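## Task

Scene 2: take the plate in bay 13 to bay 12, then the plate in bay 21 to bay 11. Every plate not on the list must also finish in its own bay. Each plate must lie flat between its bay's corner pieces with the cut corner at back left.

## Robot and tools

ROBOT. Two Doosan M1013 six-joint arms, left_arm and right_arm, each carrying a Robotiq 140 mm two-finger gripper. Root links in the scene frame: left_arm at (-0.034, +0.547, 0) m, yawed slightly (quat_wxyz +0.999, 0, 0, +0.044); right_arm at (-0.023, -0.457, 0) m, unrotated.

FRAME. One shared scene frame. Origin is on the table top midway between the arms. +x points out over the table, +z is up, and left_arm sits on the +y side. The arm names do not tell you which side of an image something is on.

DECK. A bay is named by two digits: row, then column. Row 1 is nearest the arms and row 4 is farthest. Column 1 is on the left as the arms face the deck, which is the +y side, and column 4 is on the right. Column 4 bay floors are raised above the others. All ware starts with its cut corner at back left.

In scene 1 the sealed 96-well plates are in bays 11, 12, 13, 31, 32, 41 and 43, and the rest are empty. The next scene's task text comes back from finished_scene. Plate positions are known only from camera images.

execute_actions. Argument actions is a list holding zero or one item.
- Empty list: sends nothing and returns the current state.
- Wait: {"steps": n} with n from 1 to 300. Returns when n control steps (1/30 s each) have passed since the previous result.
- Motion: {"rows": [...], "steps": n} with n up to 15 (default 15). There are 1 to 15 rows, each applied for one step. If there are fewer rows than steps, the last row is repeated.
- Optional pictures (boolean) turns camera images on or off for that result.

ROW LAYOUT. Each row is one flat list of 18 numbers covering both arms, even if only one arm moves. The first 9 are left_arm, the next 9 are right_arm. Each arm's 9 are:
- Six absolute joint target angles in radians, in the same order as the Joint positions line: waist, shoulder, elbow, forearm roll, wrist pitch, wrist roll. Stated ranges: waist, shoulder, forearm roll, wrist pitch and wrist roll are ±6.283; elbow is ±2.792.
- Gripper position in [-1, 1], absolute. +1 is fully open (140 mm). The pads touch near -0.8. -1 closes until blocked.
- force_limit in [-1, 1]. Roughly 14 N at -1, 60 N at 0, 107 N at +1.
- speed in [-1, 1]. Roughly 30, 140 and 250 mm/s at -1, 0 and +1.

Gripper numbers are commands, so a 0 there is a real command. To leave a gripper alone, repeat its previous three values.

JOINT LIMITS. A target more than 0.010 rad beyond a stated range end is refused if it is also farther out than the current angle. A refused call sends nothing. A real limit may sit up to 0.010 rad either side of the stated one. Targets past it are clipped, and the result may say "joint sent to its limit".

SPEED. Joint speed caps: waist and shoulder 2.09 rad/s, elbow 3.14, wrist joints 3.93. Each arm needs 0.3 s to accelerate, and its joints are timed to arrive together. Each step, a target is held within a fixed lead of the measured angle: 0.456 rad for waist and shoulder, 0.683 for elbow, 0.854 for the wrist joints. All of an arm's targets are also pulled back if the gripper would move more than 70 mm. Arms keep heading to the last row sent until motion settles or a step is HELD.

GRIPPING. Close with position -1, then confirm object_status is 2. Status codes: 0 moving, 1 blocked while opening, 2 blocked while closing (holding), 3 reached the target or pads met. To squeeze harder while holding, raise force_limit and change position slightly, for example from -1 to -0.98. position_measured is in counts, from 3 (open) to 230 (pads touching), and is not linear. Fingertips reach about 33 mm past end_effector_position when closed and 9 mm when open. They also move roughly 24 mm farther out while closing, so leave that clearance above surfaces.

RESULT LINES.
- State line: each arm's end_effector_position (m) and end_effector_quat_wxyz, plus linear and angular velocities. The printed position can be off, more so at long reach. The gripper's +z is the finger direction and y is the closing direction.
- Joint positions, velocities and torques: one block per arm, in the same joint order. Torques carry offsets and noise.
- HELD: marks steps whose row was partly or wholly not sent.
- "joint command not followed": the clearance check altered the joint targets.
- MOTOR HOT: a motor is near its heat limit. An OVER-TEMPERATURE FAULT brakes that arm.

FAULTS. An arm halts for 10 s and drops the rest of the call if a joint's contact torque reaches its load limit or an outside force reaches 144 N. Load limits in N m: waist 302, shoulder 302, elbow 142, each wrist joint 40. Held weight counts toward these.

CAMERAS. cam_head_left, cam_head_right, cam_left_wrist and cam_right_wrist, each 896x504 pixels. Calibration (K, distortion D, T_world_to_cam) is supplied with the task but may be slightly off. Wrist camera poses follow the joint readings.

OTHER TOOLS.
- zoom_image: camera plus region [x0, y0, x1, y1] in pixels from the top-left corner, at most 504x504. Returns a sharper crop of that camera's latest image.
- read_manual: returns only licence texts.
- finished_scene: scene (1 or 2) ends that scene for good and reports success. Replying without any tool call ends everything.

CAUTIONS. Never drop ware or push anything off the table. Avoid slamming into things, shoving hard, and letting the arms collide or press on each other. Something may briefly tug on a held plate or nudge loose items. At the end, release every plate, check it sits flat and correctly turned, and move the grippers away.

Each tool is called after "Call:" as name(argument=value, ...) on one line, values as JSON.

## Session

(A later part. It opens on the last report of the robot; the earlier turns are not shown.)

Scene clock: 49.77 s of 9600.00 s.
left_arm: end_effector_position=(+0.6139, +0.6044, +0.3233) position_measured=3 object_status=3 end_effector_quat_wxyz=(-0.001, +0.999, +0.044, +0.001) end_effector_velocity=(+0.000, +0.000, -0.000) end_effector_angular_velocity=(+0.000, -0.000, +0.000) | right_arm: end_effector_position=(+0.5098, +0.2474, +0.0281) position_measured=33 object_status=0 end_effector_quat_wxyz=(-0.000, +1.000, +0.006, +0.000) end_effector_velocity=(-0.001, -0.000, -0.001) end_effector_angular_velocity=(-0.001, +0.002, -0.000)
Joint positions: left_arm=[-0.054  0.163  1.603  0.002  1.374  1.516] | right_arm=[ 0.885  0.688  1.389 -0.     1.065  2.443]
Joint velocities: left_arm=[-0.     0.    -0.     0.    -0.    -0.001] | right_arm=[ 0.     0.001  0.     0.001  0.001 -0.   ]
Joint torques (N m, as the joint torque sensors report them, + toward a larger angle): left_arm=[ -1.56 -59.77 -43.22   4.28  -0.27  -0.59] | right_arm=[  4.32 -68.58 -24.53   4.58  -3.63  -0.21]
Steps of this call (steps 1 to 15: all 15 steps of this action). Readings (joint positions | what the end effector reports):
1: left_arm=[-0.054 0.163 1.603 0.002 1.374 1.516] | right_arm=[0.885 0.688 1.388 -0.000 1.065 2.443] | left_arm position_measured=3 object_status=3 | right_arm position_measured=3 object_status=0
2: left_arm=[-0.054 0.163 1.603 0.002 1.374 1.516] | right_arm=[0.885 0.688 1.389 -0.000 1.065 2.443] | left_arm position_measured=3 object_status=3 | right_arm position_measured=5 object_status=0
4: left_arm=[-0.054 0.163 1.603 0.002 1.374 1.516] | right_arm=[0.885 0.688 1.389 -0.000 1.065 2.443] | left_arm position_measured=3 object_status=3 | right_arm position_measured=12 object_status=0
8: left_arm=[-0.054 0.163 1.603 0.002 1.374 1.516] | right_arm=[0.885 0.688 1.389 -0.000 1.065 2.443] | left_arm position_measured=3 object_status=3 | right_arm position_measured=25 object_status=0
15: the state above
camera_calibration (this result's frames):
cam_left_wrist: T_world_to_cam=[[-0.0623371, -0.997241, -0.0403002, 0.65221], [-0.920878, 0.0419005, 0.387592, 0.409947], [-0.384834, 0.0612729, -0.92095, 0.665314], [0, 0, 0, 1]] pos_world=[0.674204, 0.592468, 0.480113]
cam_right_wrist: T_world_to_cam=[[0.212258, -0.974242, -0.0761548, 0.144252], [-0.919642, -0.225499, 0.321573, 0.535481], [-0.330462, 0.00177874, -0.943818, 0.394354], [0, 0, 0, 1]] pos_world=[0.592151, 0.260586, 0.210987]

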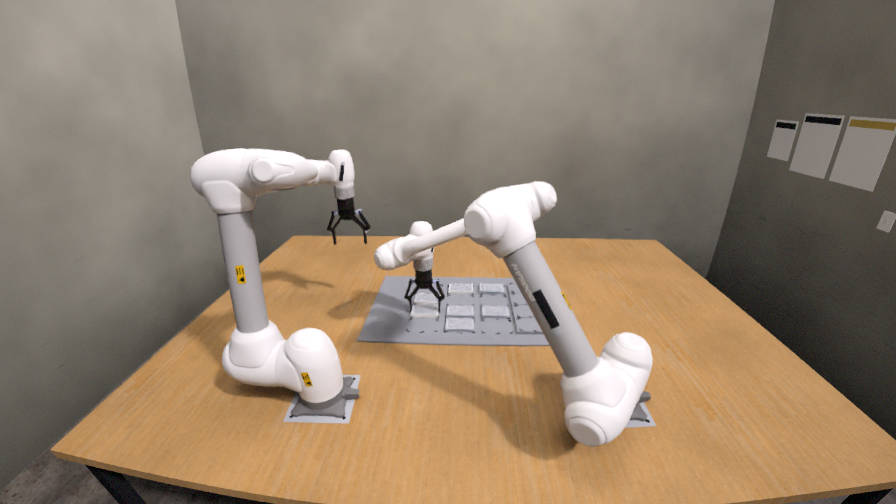

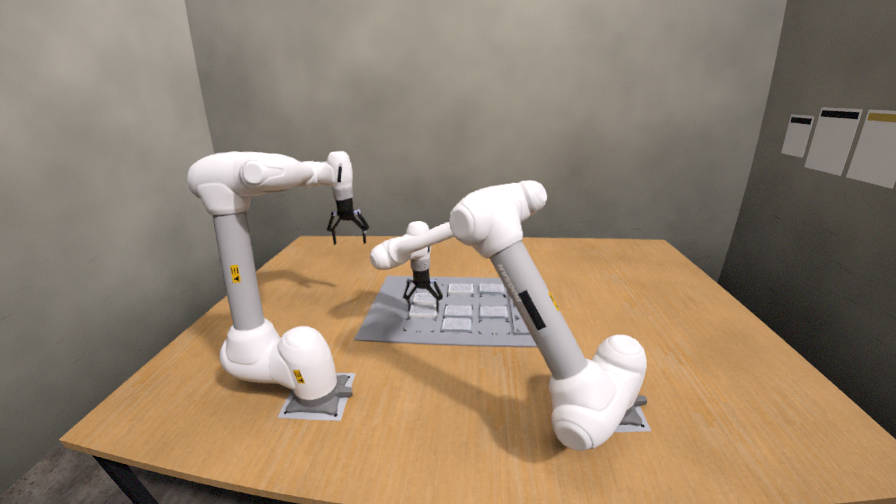

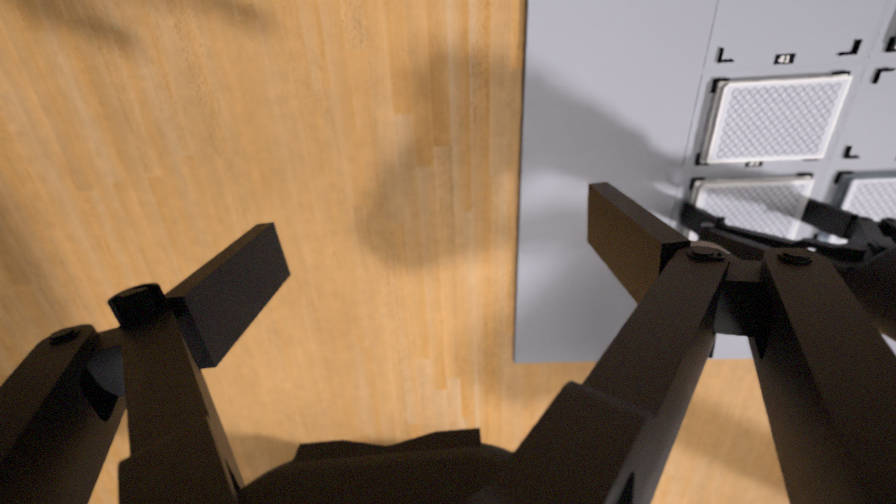

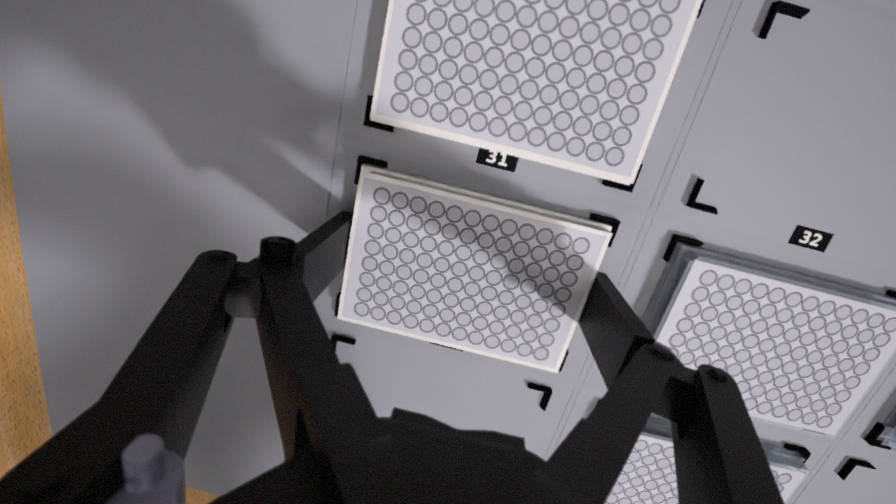

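Call:
execute_actions(actions=[{"rows":[[-0.054,0.163,1.603,0.002,1.374,1.516,1,0,0,0.8845,0.6873,1.3880,0,1.0663,2.4433,-1,-0.3,-0.7]],"steps":12}], pictures=false)

Call:
execute_actions(actions=[{"rows":[[-0.054,0.163,1.603,0.002,1.374,1.516,1,0,0,0.8845,0.6850,1.3860,0,1.0706,2.4433,-1,-0.3,-0.7],[-0.054,0.163,1.603,0.002,1.374,1.516,1,0,0,0.8845,0.6850,1.3860,0,1.0706,2.4433,-1,-0.3,-0.7],[-0.054,0.163,1.603,0.002,1.374,1.516,1,0,0,0.8845,0.6820,1.3834,0,1.0762,2.4433,-1,-0.3,-0.7],[-0.054,0.163,1.603,0.002,1.374,1.516,1,0,0,0.8845,0.6820,1.3834,0,1.0762,2.4433,-1,-0.3,-0.7],[-0.054,0.163,1.603,0.002,1.374,1.516,1,0,0,0.8845,0.6760,1.3782,0,1.0874,2.4433,-1,-0.3,-0.7],[-0.054,0.163,1.603,0.002,1.374,1.516,1,0,0,0.8845,0.6760,1.3782,0,1.0874,2.4433,-1,-0.3,-0.7],[-0.054,0.163,1.603,0.002,1.374,1.516,1,0,0,0.8845,0.6700,1.3730,0,1.0986,2.4433,-1,-0.3,-0.7]],"steps":15}])

Scene clock: 54.53 s of 9600.00 s.
left_arm: end_effector_position=(+0.6139, +0.6044, +0.3233) position_measured=3 object_status=3 end_effector_quat_wxyz=(-0.001, +0.999, +0.044, +0.001) end_effector_velocity=(-0.001, +0.000, +0.000) end_effector_angular_velocity=(-0.000, +0.001, +0.001) | right_arm: end_effector_position=(+0.5097, +0.2473, +0.0287) position_measured=34 object_status=2 end_effector_quat_wxyz=(+0.000, +1.000, +0.006, -0.000) end_effector_velocity=(+0.001, +0.000, +0.001) end_effector_angular_velocity=(+0.001, -0.001, -0.000)
Joint positions: left_arm=[-0.054  0.163  1.603  0.002  1.374  1.516] | right_arm=[0.885 0.688 1.388 0.    1.066 2.443]
Joint velocities: left_arm=[ 0.001 -0.    -0.    -0.     0.002 -0.   ] | right_arm=[-0.    -0.001 -0.    -0.    -0.    -0.   ]
Joint torques (N m, as the joint torque sensors report them, + toward a larger angle): left_arm=[ -2.19 -63.   -41.72   4.41  -0.24  -0.87] | right_arm=[  3.48 -84.46 -29.91   4.49  -1.49  -0.37]
Steps of this call (steps 1 to 15: the robot went on to your last target; steps 16 to 90: nothing new was sent; then 1.37 s passed at rest; steps 91 to 102: all 12 steps of this action). Readings (joint positions | what the end effector reports):
91: left_arm=[-0.054 0.163 1.603 0.002 1.374 1.516] | right_arm=[0.885 0.688 1.389 0.000 1.065 2.443] | left_arm position_measured=3 object_status=3 | right_arm position_measured=33 object_status=2
92: left_arm=[-0.054 0.163 1.603 0.002 1.374 1.516] | right_arm=[0.885 0.688 1.389 0.000 1.065 2.443] | left_arm position_measured=3 object_status=3 | right_arm position_measured=33 object_status=2
94: left_arm=[-0.054 0.163 1.603 0.002 1.374 1.516] | right_arm=[0.885 0.688 1.388 0.000 1.065 2.443] | left_arm position_measured=3 object_status=3 | right_arm position_measured=33 object_status=2
98: left_arm=[-0.054 0.163 1.603 0.002 1.374 1.516] | right_arm=[0.885 0.688 1.388 0.000 1.066 2.443] | left_arm position_measured=3 object_status=3 | right_arm position_measured=34 object_status=2
102: the state above

Scene clock: 55.03 s of 9600.00 s.
left_arm: end_effector_position=(+0.6139, +0.6044, +0.3233) position_measured=3 object_status=3 end_effector_quat_wxyz=(-0.001, +0.999, +0.044, +0.001) end_effector_velocity=(+0.000, +0.000, +0.000) end_effector_angular_velocity=(-0.000, -0.001, +0.000) | right_arm: end_effector_position=(+0.5098, +0.2475, +0.0512) position_measured=35 object_status=2 end_effector_quat_wxyz=(+0.000, +1.000, +0.006, -0.000) end_effector_velocity=(-0.000, +0.000, +0.005) end_effector_angular_velocity=(-0.000, +0.000, +0.000)
Joint positions: left_arm=[-0.054  0.163  1.603  0.002  1.374  1.516] | right_arm=[0.885 0.67  1.373 0.    1.098 2.443]
Joint velocities: left_arm=[ 0. -0. -0. -0. -0. -0.] | right_arm=[ 0.    -0.004 -0.003 -0.     0.008  0.   ]
Joint torques (N m, as the joint torque sensors report them, + toward a larger angle): left_arm=[  0.74 -61.2  -41.93   4.57  -0.48  -0.56] | right_arm=[   1.77 -101.82  -36.65    3.7    -0.01   -0.19]
Steps of this call (steps 1 to 15: all 15 steps of this action). Readings (joint positions | what the end effector reports):
1: left_arm=[-0.054 0.163 1.603 0.002 1.374 1.516] | right_arm=[0.885 0.687 1.388 0.000 1.066 2.443] | left_arm position_measured=3 object_status=3 | right_arm position_measured=34 object_status=2
2: left_arm=[-0.054 0.163 1.603 0.002 1.374 1.516] | right_arm=[0.885 0.687 1.388 0.000 1.067 2.443] | left_arm position_measured=3 object_status=3 | right_arm position_measured=34 object_status=2
4: left_arm=[-0.054 0.163 1.603 0.002 1.374 1.516] | right_arm=[0.885 0.685 1.386 0.000 1.071 2.443] | left_arm position_measured=3 object_status=3 | right_arm position_measured=35 object_status=2
8: left_arm=[-0.054 0.163 1.603 0.002 1.374 1.516] | right_arm=[0.885 0.677 1.379 0.000 1.086 2.443] | left_arm position_measured=3 object_status=3 | right_arm position_measured=35 object_status=2
15: the state above
camera_calibration (this result's frames):
cam_left_wrist: T_world_to_cam=[[-0.0623372, -0.997241, -0.0403002, 0.65221], [-0.920878, 0.0419006, 0.387592, 0.409947], [-0.384834, 0.0612729, -0.92095, 0.665314], [0, 0, 0, 1]] pos_world=[0.674204, 0.592468, 0.480113]
cam_right_wrist: T_world_to_cam=[[0.212216, -0.974256, -0.0760926, 0.146125], [-0.919598, -0.225439, 0.321739, 0.528062], [-0.330611, 0.00169646, -0.943766, 0.416328], [0, 0, 0, 1]] pos_world=[0.592237, 0.260702, 0.234136]

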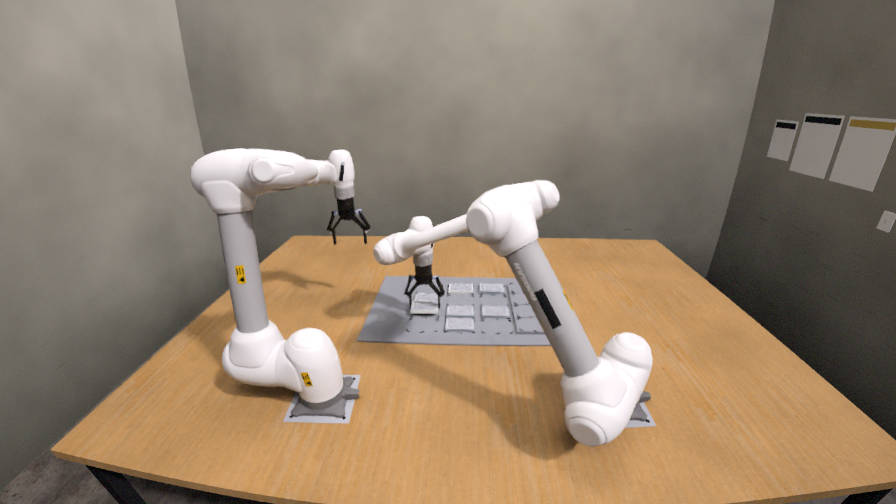

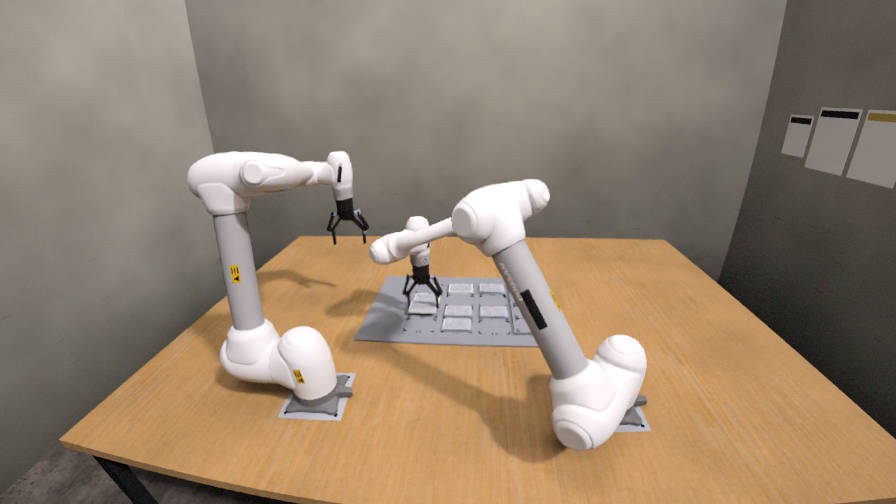

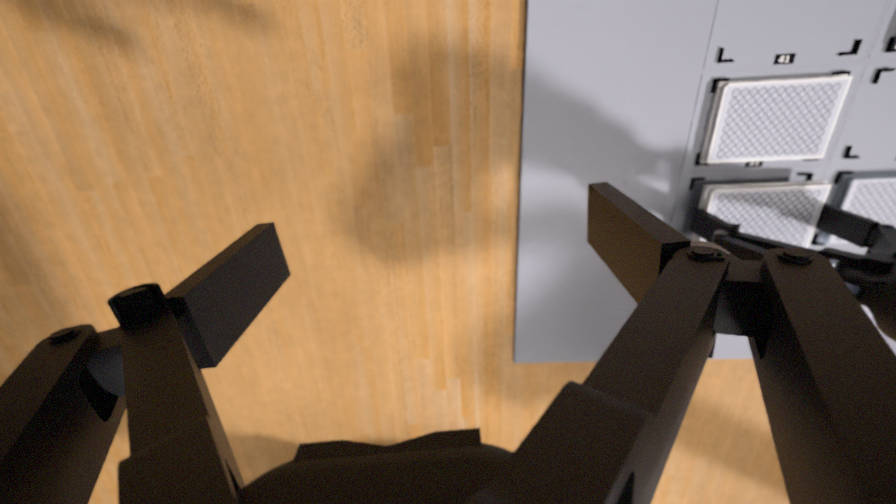

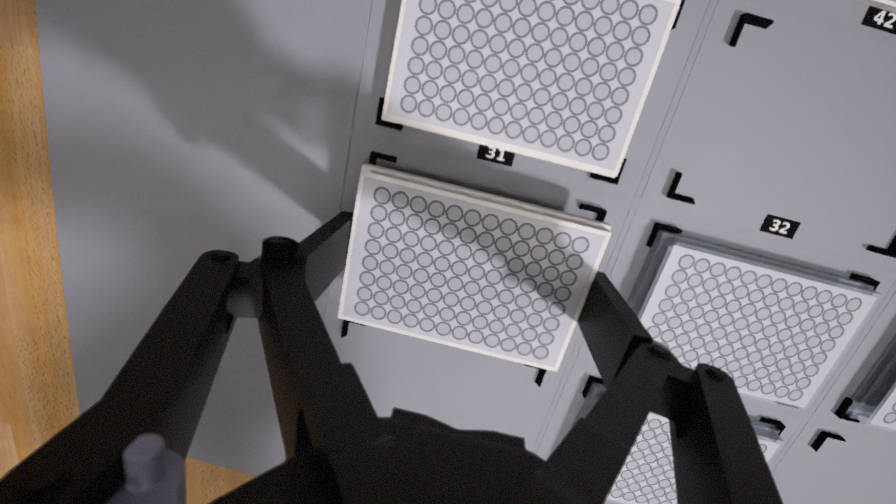

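Call:
execute_actions(actions=[{"rows":[[-0.054,0.163,1.603,0.002,1.374,1.516,1,0,0,0.9098,0.6488,1.4103,0,1.0825,2.4686,-1,-0.3,-0.7],[-0.054,0.163,1.603,0.002,1.374,1.516,1,0,0,0.9098,0.6488,1.4103,0,1.0825,2.4686,-1,-0.3,-0.7],[-0.054,0.163,1.603,0.002,1.374,1.516,1,0,0,0.9098,0.6488,1.4103,0,1.0825,2.4686,-1,-0.3,-0.7],[-0.054,0.163,1.603,0.002,1.374,1.516,1,0,0,0.9351,0.6276,1.4477,0,1.0663,2.4939,-1,-0.3,-0.7],[-0.054,0.163,1.603,0.002,1.374,1.516,1,0,0,0.9351,0.6276,1.4477,0,1.0663,2.4939,-1,-0.3,-0.7],[-0.054,0.163,1.603,0.002,1.374,1.516,1,0,0,0.9351,0.6276,1.4477,0,1.0663,2.4939,-1,-0.3,-0.7],[-0.054,0.163,1.603,0.002,1.374,1.516,1,0,0,0.9604,0.6064,1.485,0,1.0502,2.5192,-1,-0.3,-0.7],[-0.054,0.163,1.603,0.002,1.374,1.516,1,0,0,0.9604,0.6064,1.485,0,1.0502,2.5192,-1,-0.3,-0.7],[-0.054,0.163,1.603,0.002,1.374,1.516,1,0,0,0.9604,0.6064,1.485,0,1.0502,2.5192,-1,-0.3,-0.7],[-0.054,0.163,1.603,0.002,1.374,1.516,1,0,0,0.9857,0.5850,1.5230,0,1.0336,2.5445,-1,-0.3,-0.7]],"steps":15}], pictures=false)

Call:
execute_actions(actions=[{"rows":[[-0.054,0.163,1.603,0.002,1.374,1.516,1,0,0,0.9857,0.5850,1.5230,0,1.0336,2.5445,-1,-0.3,-0.7],[-0.054,0.163,1.603,0.002,1.374,1.516,1,0,0,0.9857,0.5850,1.5230,0,1.0336,2.5445,-1,-0.3,-0.7],[-0.054,0.163,1.603,0.002,1.374,1.516,1,0,0,0.9857,0.5850,1.5230,0,1.0336,2.5445,-1,-0.3,-0.7],[-0.054,0.163,1.603,0.002,1.374,1.516,1,0,0,0.9857,0.5895,1.5267,0,1.0254,2.5445,-1,-0.3,-0.7],[-0.054,0.163,1.603,0.002,1.374,1.516,1,0,0,0.9857,0.5895,1.5267,0,1.0254,2.5445,-1,-0.3,-0.7],[-0.054,0.163,1.603,0.002,1.374,1.516,1,0,0,0.9857,0.5940,1.5303,0,1.0173,2.5445,-1,-0.3,-0.7]],"steps":15}])

Scene clock: 61.93 s of 9600.00 s.
left_arm: end_effector_position=(+0.6139, +0.6044, +0.3233) position_measured=3 object_status=3 end_effector_quat_wxyz=(-0.001, +0.999, +0.044, +0.001) end_effector_velocity=(+0.000, -0.001, +0.000) end_effector_angular_velocity=(+0.000, -0.000, -0.001) | right_arm: end_effector_position=(+0.4072, +0.2480, +0.0510) position_measured=35 object_status=2 end_effector_quat_wxyz=(-0.000, +1.000, +0.006, +0.000) end_effector_velocity=(-0.066, -0.006, -0.003) end_effector_angular_velocity=(+0.000, +0.001, -0.003)
Joint positions: left_arm=[-0.054  0.163  1.603  0.002  1.374  1.516] | right_arm=[ 0.981  0.589  1.517 -0.     1.037  2.54 ]
Joint velocities: left_arm=[-0.002 -0.    -0.     0.    -0.    -0.   ] | right_arm=[ 0.062 -0.052  0.095  0.001 -0.042  0.064]
Joint torques (N m, as the joint torque sensors report them, + toward a larger angle): left_arm=[  1.68 -62.28 -42.41   3.81  -0.3   -0.34] | right_arm=[-14.09 -84.74 -38.78   3.42  -0.17  -0.27]
Steps of this call (steps 1 to 15: the robot went on to your last target; steps 16 to 90: nothing new was sent; then 3.40 s passed at rest; steps 91 to 105: all 15 steps of this action). Readings (joint positions | what the end effector reports):
91: left_arm=[-0.054 0.163 1.603 0.002 1.374 1.516] | right_arm=[0.885 0.670 1.373 -0.000 1.099 2.443] | left_arm position_measured=3 object_status=3 | right_arm position_measured=35 object_status=2
92: left_arm=[-0.054 0.163 1.603 0.002 1.374 1.516] | right_arm=[0.888 0.666 1.379 -0.000 1.096 2.448] | left_arm position_measured=3 object_status=3 | right_arm position_measured=35 object_status=2
94: left_arm=[-0.054 0.163 1.603 0.002 1.374 1.516] | right_arm=[0.901 0.656 1.398 -0.000 1.088 2.460] | left_arm position_measured=3 object_status=3 | right_arm position_measured=35 object_status=2
98: left_arm=[-0.054 0.163 1.603 0.002 1.374 1.516] | right_arm=[0.932 0.630 1.443 -0.000 1.068 2.491] | left_arm position_measured=3 object_status=3 | right_arm position_measured=35 object_status=2
105: the state above

Scene clock: 62.43 s of 9600.00 s.
left_arm: end_effector_position=(+0.6139, +0.6044, +0.3233) position_measured=3 object_status=3 end_effector_quat_wxyz=(-0.001, +0.999, +0.044, +0.001) end_effector_velocity=(+0.000, -0.001, -0.000) end_effector_angular_velocity=(-0.000, +0.001, -0.000) | right_arm: end_effector_position=(+0.4027, +0.2475, +0.0402) position_measured=35 object_status=2 end_effector_quat_wxyz=(-0.000, +1.000, +0.006, +0.000) end_effector_velocity=(-0.001, -0.001, -0.003) end_effector_angular_velocity=(-0.002, +0.002, +0.000)
Joint positions: left_arm=[-0.054  0.163  1.603  0.002  1.374  1.516] | right_arm=[0.986 0.594 1.53  0.    1.018 2.544]
Joint velocities: left_arm=[-0.001  0.001  0.    -0.     0.    -0.   ] | right_arm=[ 0.     0.002  0.001  0.    -0.001  0.   ]
Joint torques (N m, as the joint torque sensors report them, + toward a larger angle): left_arm=[ -0.76 -62.79 -42.56   3.97  -0.04  -0.5 ] | right_arm=[  3.18 -94.09 -36.54   3.69  -0.19  -0.21]
Steps of this call (steps 1 to 15: all 15 steps of this action). Readings (joint positions | what the end effector reports):
1: left_arm=[-0.054 0.163 1.603 0.002 1.374 1.516] | right_arm=[0.983 0.587 1.519 -0.000 1.035 2.542] | left_arm position_measured=3 object_status=3 | right_arm position_measured=35 object_status=2
2: left_arm=[-0.054 0.163 1.603 0.002 1.374 1.516] | right_arm=[0.984 0.586 1.520 -0.000 1.035 2.543] | left_arm position_measured=3 object_status=3 | right_arm position_measured=35 object_status=2
4: left_arm=[-0.054 0.163 1.603 0.002 1.374 1.516] | right_arm=[0.985 0.586 1.522 0.000 1.034 2.544] | left_arm position_measured=3 object_status=3 | right_arm position_measured=35 object_status=2
8: left_arm=[-0.054 0.163 1.603 0.002 1.374 1.516] | right_arm=[0.985 0.591 1.528 0.000 1.023 2.544] | left_arm position_measured=3 object_status=3 | right_arm position_measured=35 object_status=2
15: the state above
camera_calibration (this result's frames):
cam_left_wrist: T_world_to_cam=[[-0.0623372, -0.997241, -0.0403002, 0.65221], [-0.920878, 0.0419005, 0.387592, 0.409947], [-0.384834, 0.0612729, -0.92095, 0.665314], [0, 0, 0, 1]] pos_world=[0.674204, 0.592468, 0.480113]
cam_right_wrist: T_world_to_cam=[[0.212185, -0.974252, -0.0762241, 0.168006], [-0.919647, -0.225453, 0.321589, 0.433077], [-0.330494, 0.00186284, -0.943806, 0.370387], [0, 0, 0, 1]] pos_world=[0.485041, 0.260629, 0.223107]

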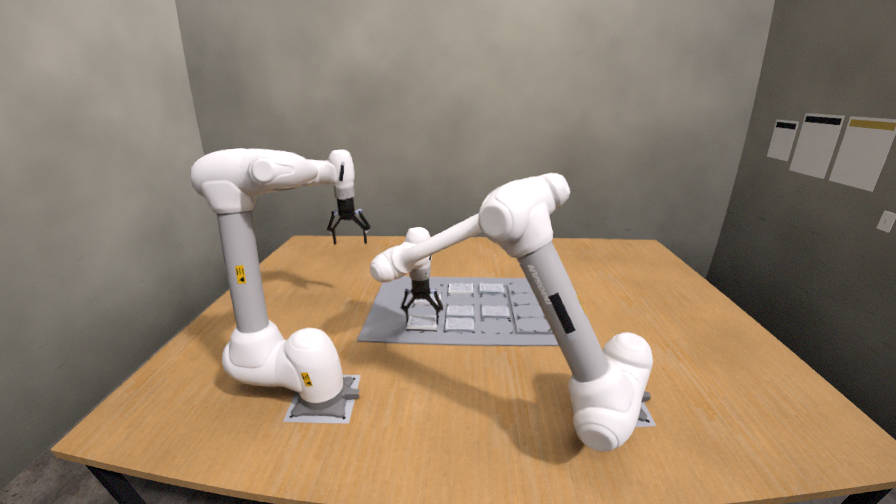

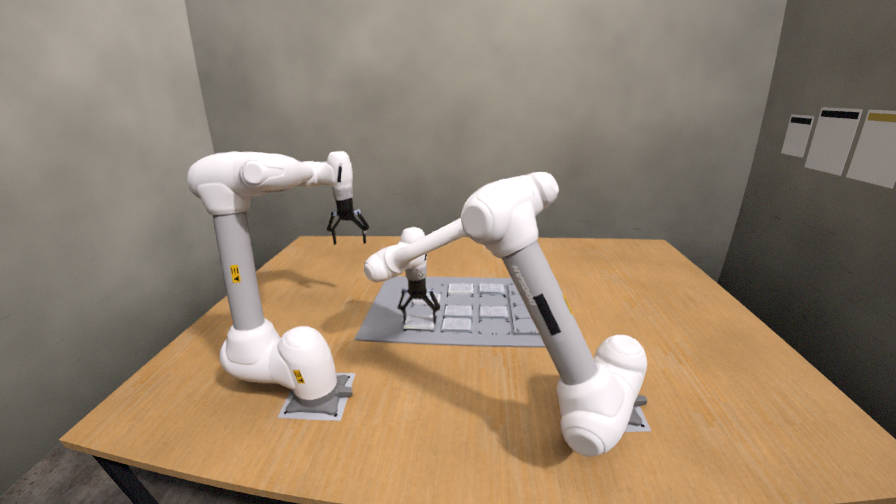

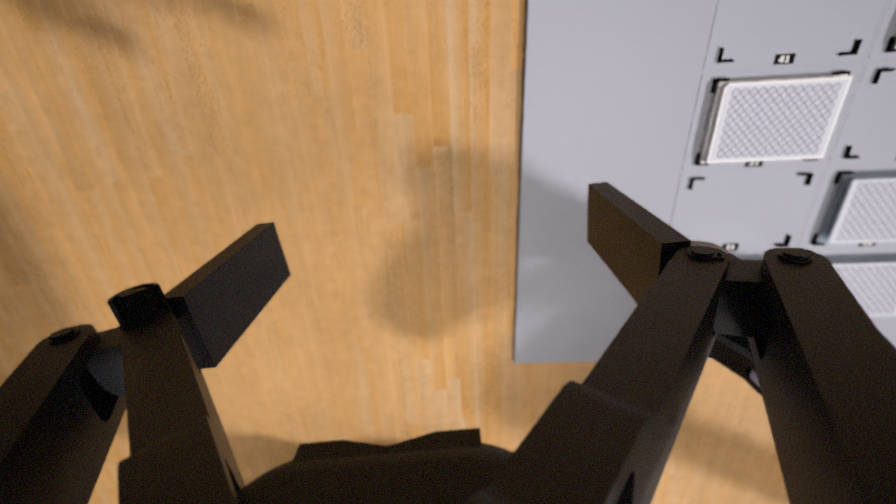

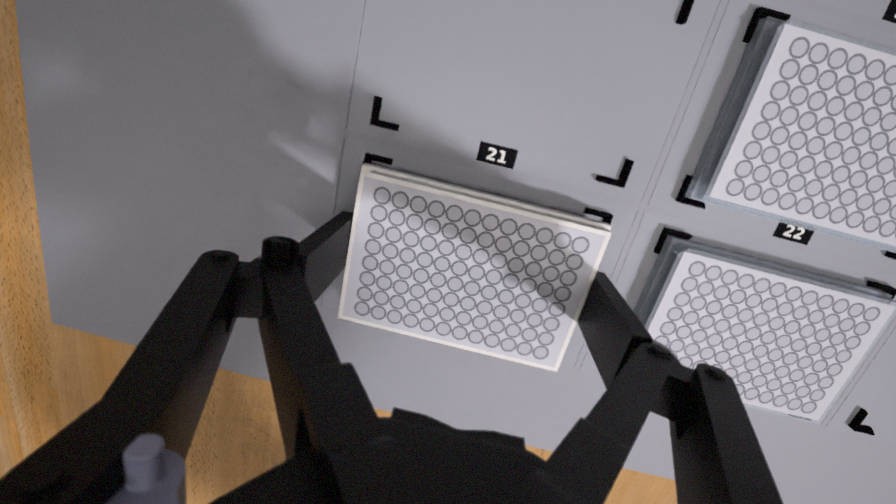

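Aligned. Lower to ~.0305.

Call:
execute_actions(actions=[{"rows":[[-0.054,0.163,1.603,0.002,1.374,1.516,1,0,0,0.9857,0.5967,1.5323,0,1.0126,2.5445,-1,-0.3,-0.7],[-0.054,0.163,1.603,0.002,1.374,1.516,1,0,0,0.9857,0.5967,1.5323,0,1.0126,2.5445,-1,-0.3,-0.7],[-0.054,0.163,1.603,0.002,1.374,1.516,1,0,0,0.9857,0.5967,1.5323,0,1.0126,2.5445,-1,-0.3,-0.7],[-0.054,0.163,1.603,0.002,1.374,1.516,1,0,0,0.9857,0.5994,1.5343,0,1.0079,2.5445,-1,-0.3,-0.7],[-0.054,0.163,1.603,0.002,1.374,1.516,1,0,0,0.9857,0.5994,1.5343,0,1.0079,2.5445,-1,-0.3,-0.7],[-0.054,0.163,1.603,0.002,1.374,1.516,1,0,0,0.9857,0.5994,1.5343,0,1.0079,2.5445,-1,-0.3,-0.7],[-0.054,0.163,1.603,0.002,1.374,1.516,1,0,0,0.9857,0.6021,1.5363,0,1.0032,2.5445,-1,-0.3,-0.7]],"steps":15}])

Scene clock: 66.83 s of 9600.00 s.
left_arm: end_effector_position=(+0.6139, +0.6044, +0.3233) position_measured=3 object_status=3 end_effector_quat_wxyz=(-0.001, +0.999, +0.044, +0.001) end_effector_velocity=(+0.000, +0.000, -0.000) end_effector_angular_velocity=(+0.000, -0.000, +0.001) | right_arm: end_effector_position=(+0.4026, +0.2474, +0.0306) position_measured=35 object_status=2 end_effector_quat_wxyz=(+0.000, +1.000, +0.006, +0.000) end_effector_velocity=(+0.000, -0.000, -0.002) end_effector_angular_velocity=(-0.001, -0.000, +0.000)
Joint positions: left_arm=[-0.054  0.163  1.603  0.002  1.374  1.516] | right_arm=[ 0.986  0.602  1.536 -0.     1.003  2.545]
Joint velocities: left_arm=[ 0.  0.  0.  0. -0. -0.] | right_arm=[-0.     0.002  0.001 -0.    -0.002  0.   ]
Joint torques (N m, as the joint torque sensors report them, + toward a larger angle): left_arm=[  1.91 -60.69 -42.57   4.    -0.14  -0.53] | right_arm=[  2.33 -94.01 -35.9    3.58   0.01  -0.18]
Steps of this call (steps 1 to 15: the robot went on to your last target; steps 16 to 90: nothing new was sent; then 0.90 s passed at rest; steps 91 to 105: all 15 steps of this action). Readings (joint positions | what the end effector reports):
91: left_arm=[-0.054 0.163 1.603 0.002 1.374 1.516] | right_arm=[0.986 0.594 1.530 0.000 1.017 2.545] | left_arm position_measured=3 object_status=3 | right_arm position_measured=35 object_status=2
92: left_arm=[-0.054 0.163 1.603 0.002 1.374 1.516] | right_arm=[0.986 0.595 1.531 -0.000 1.016 2.545] | left_arm position_measured=3 object_status=3 | right_arm position_measured=35 object_status=2
94: left_arm=[-0.054 0.163 1.603 0.002 1.374 1.516] | right_arm=[0.986 0.596 1.532 -0.000 1.014 2.545] | left_arm position_measured=3 object_status=3 | right_arm position_measured=35 object_status=2
98: left_arm=[-0.054 0.163 1.603 0.002 1.374 1.516] | right_arm=[0.986 0.599 1.534 -0.000 1.008 2.545] | left_arm position_measured=3 object_status=3 | right_arm position_measured=35 object_status=2
105: the state above
camera_calibration (this result's frames):
cam_left_wrist: T_world_to_cam=[[-0.0623372, -0.997241, -0.0403002, 0.65221], [-0.920879, 0.0419006, 0.387591, 0.409947], [-0.384833, 0.0612729, -0.92095, 0.665314], [0, 0, 0, 1]] pos_world=[0.674204, 0.592468, 0.480113]
cam_right_wrist: T_world_to_cam=[[0.212243, -0.974248, -0.0761156, 0.167214], [-0.919627, -0.225472, 0.321636, 0.436109], [-0.330515, 0.0017331, -0.943799, 0.36134], [0, 0, 0, 1]] pos_world=[0.484996, 0.260612, 0.213492]

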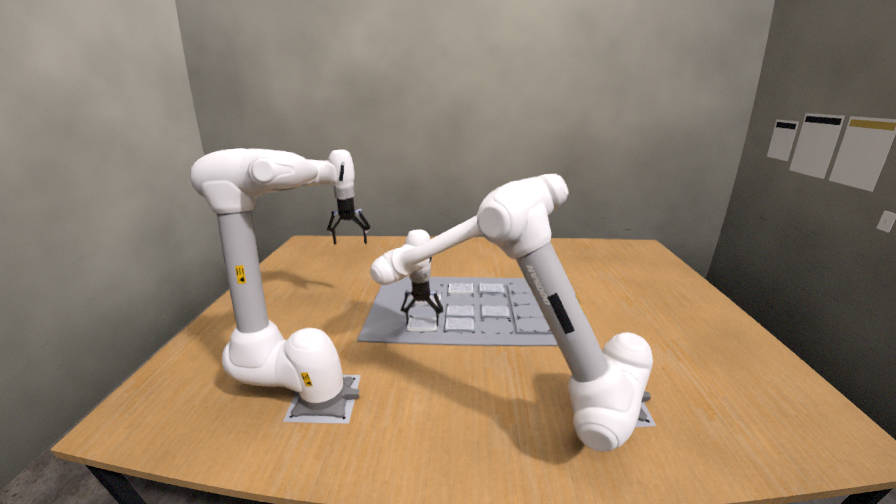

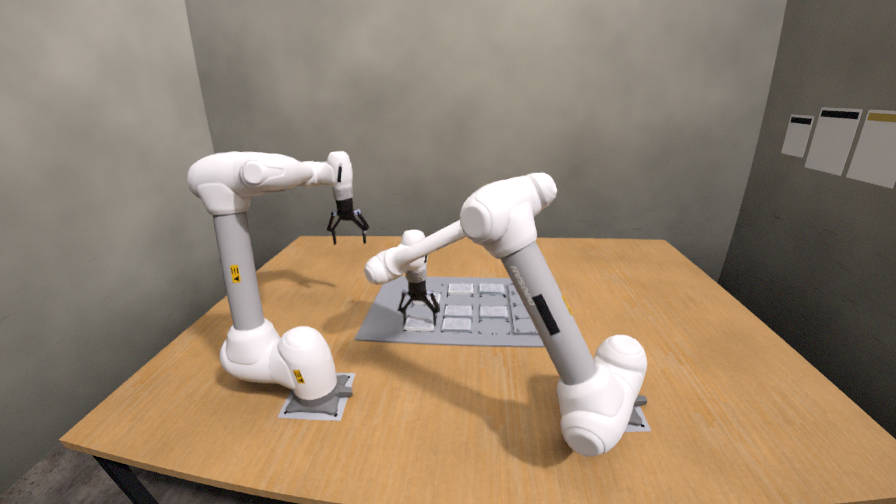

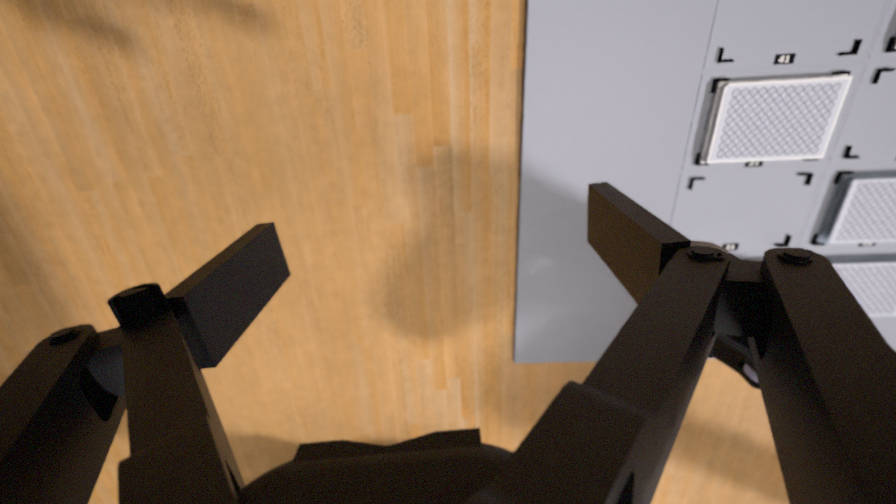

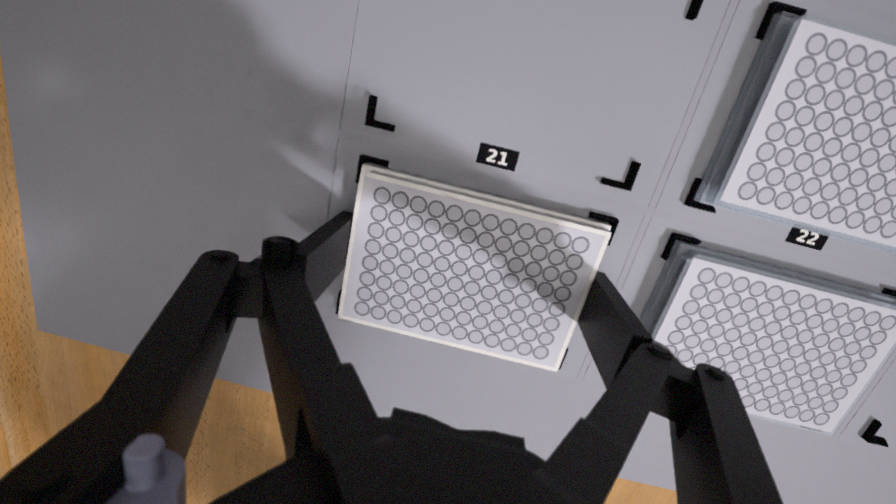

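Call:
execute_actions(actions=[{"rows":[[-0.054,0.163,1.603,0.002,1.374,1.516,1,0,0,0.9857,0.6026,1.5367,0,1.0023,2.5445,-1,-0.3,-0.7],[-0.054,0.163,1.603,0.002,1.374,1.516,1,0,0,0.9857,0.6026,1.5367,0,1.0023,2.5445,-1,-0.3,-0.7],[-0.054,0.163,1.603,0.002,1.374,1.516,1,0,0,0.9857,0.6026,1.5367,0,1.0023,2.5445,-1,-0.3,-0.7],[-0.054,0.163,1.603,0.002,1.374,1.516,1,0,0,0.9857,0.6026,1.5367,0,1.0023,2.5445,-1,-0.3,-0.7],[-0.054,0.163,1.603,0.002,1.374,1.516,1,0,0,0.9857,0.6026,1.5367,0,1.0023,2.5445,1,-0.3,-0.6]],"steps":15}], pictures=false)

Call:
execute_actions(actions=[{"rows":[[-0.054,0.163,1.603,0.002,1.374,1.516,1,0,0,0.9857,0.6026,1.5367,0,1.0023,2.5445,1,-0.3,-0.6],[-0.054,0.163,1.603,0.002,1.374,1.516,1,0,0,0.9857,0.5777,1.5170,0,1.0469,2.5445,1,-0.3,-0.6]],"steps":15}])

Scene clock: 71.53 s of 9600.00 s.
left_arm: end_effector_position=(+0.6139, +0.6044, +0.3233) position_measured=3 object_status=3 end_effector_quat_wxyz=(-0.001, +0.999, +0.044, +0.001) end_effector_velocity=(-0.000, +0.000, +0.000) end_effector_angular_velocity=(-0.000, +0.000, +0.000) | right_arm: end_effector_position=(+0.4026, +0.2474, +0.0298) position_measured=3 object_status=0 end_effector_quat_wxyz=(-0.000, +1.000, +0.006, -0.000) end_effector_velocity=(-0.000, -0.000, -0.001) end_effector_angular_velocity=(-0.001, +0.001, +0.000)
Joint positions: left_arm=[-0.054  0.163  1.603  0.002  1.374  1.516] | right_arm=[0.986 0.603 1.537 0.    1.002 2.545]
Joint velocities: left_arm=[ 0.001 -0.     0.    -0.     0.     0.001] | right_arm=[ 0.     0.001 -0.     0.     0.001 -0.   ]
Joint torques (N m, as the joint torque sensors report them, + toward a larger angle): left_arm=[  2.36 -61.73 -41.9    4.03  -0.28  -0.39] | right_arm=[  2.28 -93.24 -35.39   3.55  -0.03  -0.35]
Steps of this call (steps 1 to 15: the robot went on to your last target; steps 16 to 90: nothing new was sent; then 1.20 s passed at rest; steps 91 to 105: all 15 steps of this action). Readings (joint positions | what the end effector reports):
91: left_arm=[-0.054 0.163 1.603 0.002 1.374 1.516] | right_arm=[0.986 0.602 1.536 0.000 1.003 2.545] | left_arm position_measured=3 object_status=3 | right_arm position_measured=35 object_status=2
92: left_arm=[-0.054 0.163 1.603 0.002 1.374 1.516] | right_arm=[0.986 0.602 1.536 0.000 1.003 2.545] | left_arm position_measured=3 object_status=3 | right_arm position_measured=35 object_status=2
94: left_arm=[-0.054 0.163 1.603 0.002 1.374 1.516] | right_arm=[0.986 0.602 1.537 0.000 1.003 2.545] | left_arm position_measured=3 object_status=3 | right_arm position_measured=35 object_status=2
98: left_arm=[-0.054 0.163 1.603 0.002 1.374 1.516] | right_arm=[0.986 0.603 1.537 0.000 1.002 2.545] | left_arm position_measured=3 object_status=3 | right_arm position_measured=25 object_status=0
105: the state above

Scene clock: 72.03 s of 9600.00 s.
left_arm: end_effector_position=(+0.6139, +0.6044, +0.3233) position_measured=3 object_status=3 end_effector_quat_wxyz=(-0.001, +0.999, +0.044, +0.001) end_effector_velocity=(-0.000, +0.000, +0.000) end_effector_angular_velocity=(-0.000, +0.000, +0.001) | right_arm: end_effector_position=(+0.4027, +0.2475, +0.0595) position_measured=3 object_status=3 end_effector_quat_wxyz=(+0.000, +1.000, +0.006, -0.000) end_effector_velocity=(+0.001, +0.000, +0.002) end_effector_angular_velocity=(+0.002, -0.002, +0.000)
Joint positions: left_arm=[-0.054  0.163  1.603  0.002  1.374  1.516] | right_arm=[0.986 0.578 1.517 0.    1.047 2.545]
Joint velocities: left_arm=[ 0.001 -0.     0.    -0.     0.001 -0.   ] | right_arm=[-0.    -0.002 -0.001 -0.001  0.001  0.   ]
Joint torques (N m, as the joint torque sensors report them, + toward a larger angle): left_arm=[  1.2  -63.84 -43.49   4.35  -0.63  -0.84] | right_arm=[  2.61 -91.52 -36.23   3.66   0.11  -0.26]
Steps of this call (steps 1 to 15: all 15 steps of this action). Readings (joint positions | what the end effector reports):
1: left_arm=[-0.054 0.163 1.603 0.002 1.374 1.516] | right_arm=[0.986 0.603 1.537 0.000 1.002 2.545] | left_arm position_measured=3 object_status=3 | right_arm position_measured=3 object_status=0
2: left_arm=[-0.054 0.163 1.603 0.002 1.374 1.516] | right_arm=[0.986 0.603 1.537 0.000 1.002 2.545] | left_arm position_measured=3 object_status=3 | right_arm position_measured=3 object_status=0
4: left_arm=[-0.054 0.163 1.603 0.002 1.374 1.516] | right_arm=[0.986 0.593 1.529 0.000 1.022 2.545] | left_arm position_measured=3 object_status=3 | right_arm position_measured=3 object_status=0
8: left_arm=[-0.054 0.163 1.603 0.002 1.374 1.516] | right_arm=[0.986 0.580 1.519 0.000 1.043 2.545] | left_arm position_measured=3 object_status=3 | right_arm position_measured=3 object_status=3
15: the state above
camera_calibration (this result's frames):
cam_left_wrist: T_world_to_cam=[[-0.0623373, -0.997241, -0.0403002, 0.65221], [-0.920878, 0.0419007, 0.387591, 0.409947], [-0.384834, 0.061273, -0.92095, 0.665314], [0, 0, 0, 1]] pos_world=[0.674204, 0.592468, 0.480113]
cam_right_wrist: T_world_to_cam=[[0.212227, -0.974258, -0.076031, 0.169476], [-0.9196, -0.22543, 0.32174, 0.426823], [-0.330598, 0.00163596, -0.94377, 0.388719], [0, 0, 0, 1]] pos_world=[0.485049, 0.260695, 0.242421]

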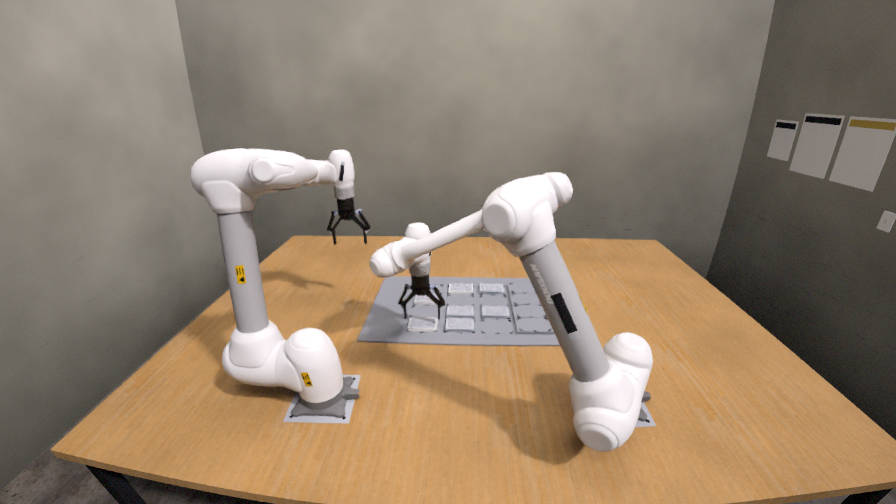

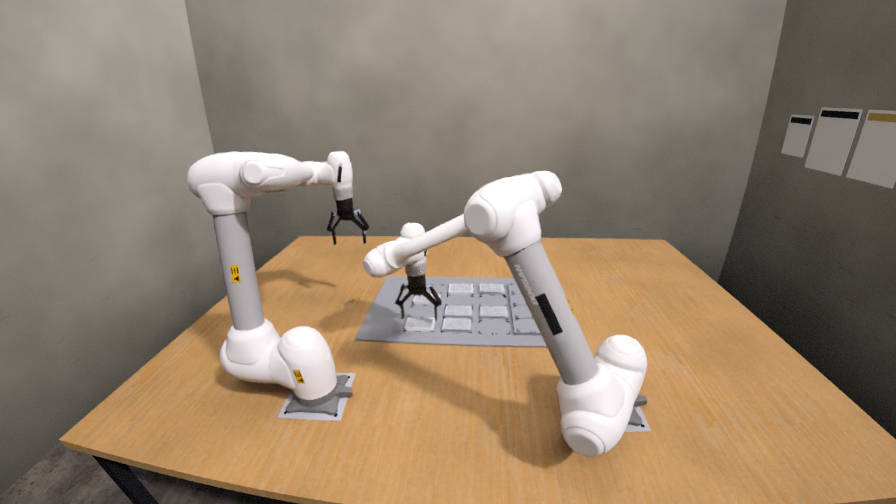

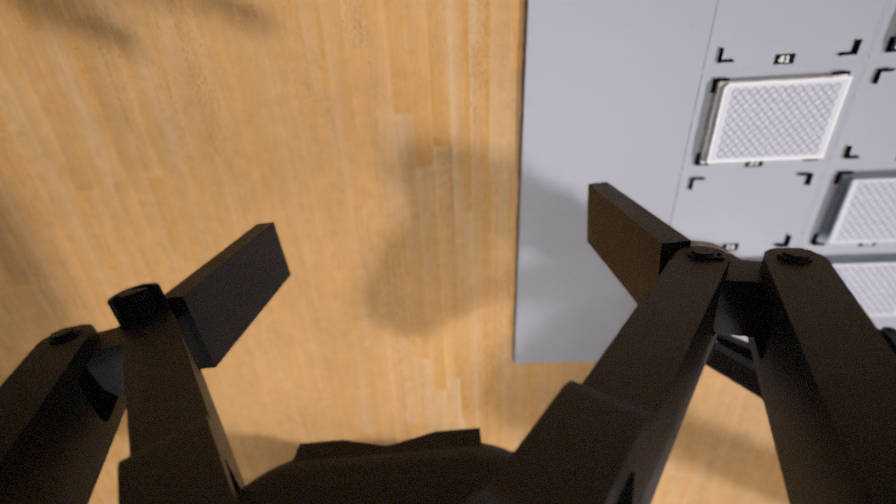

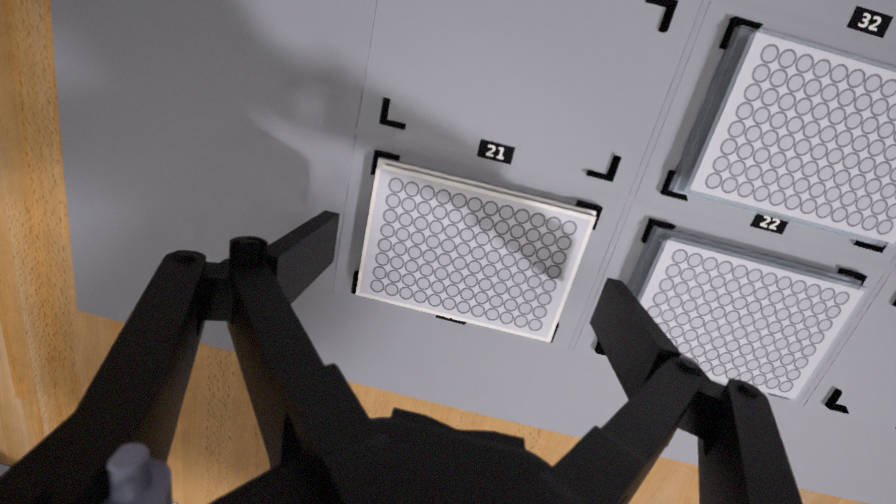

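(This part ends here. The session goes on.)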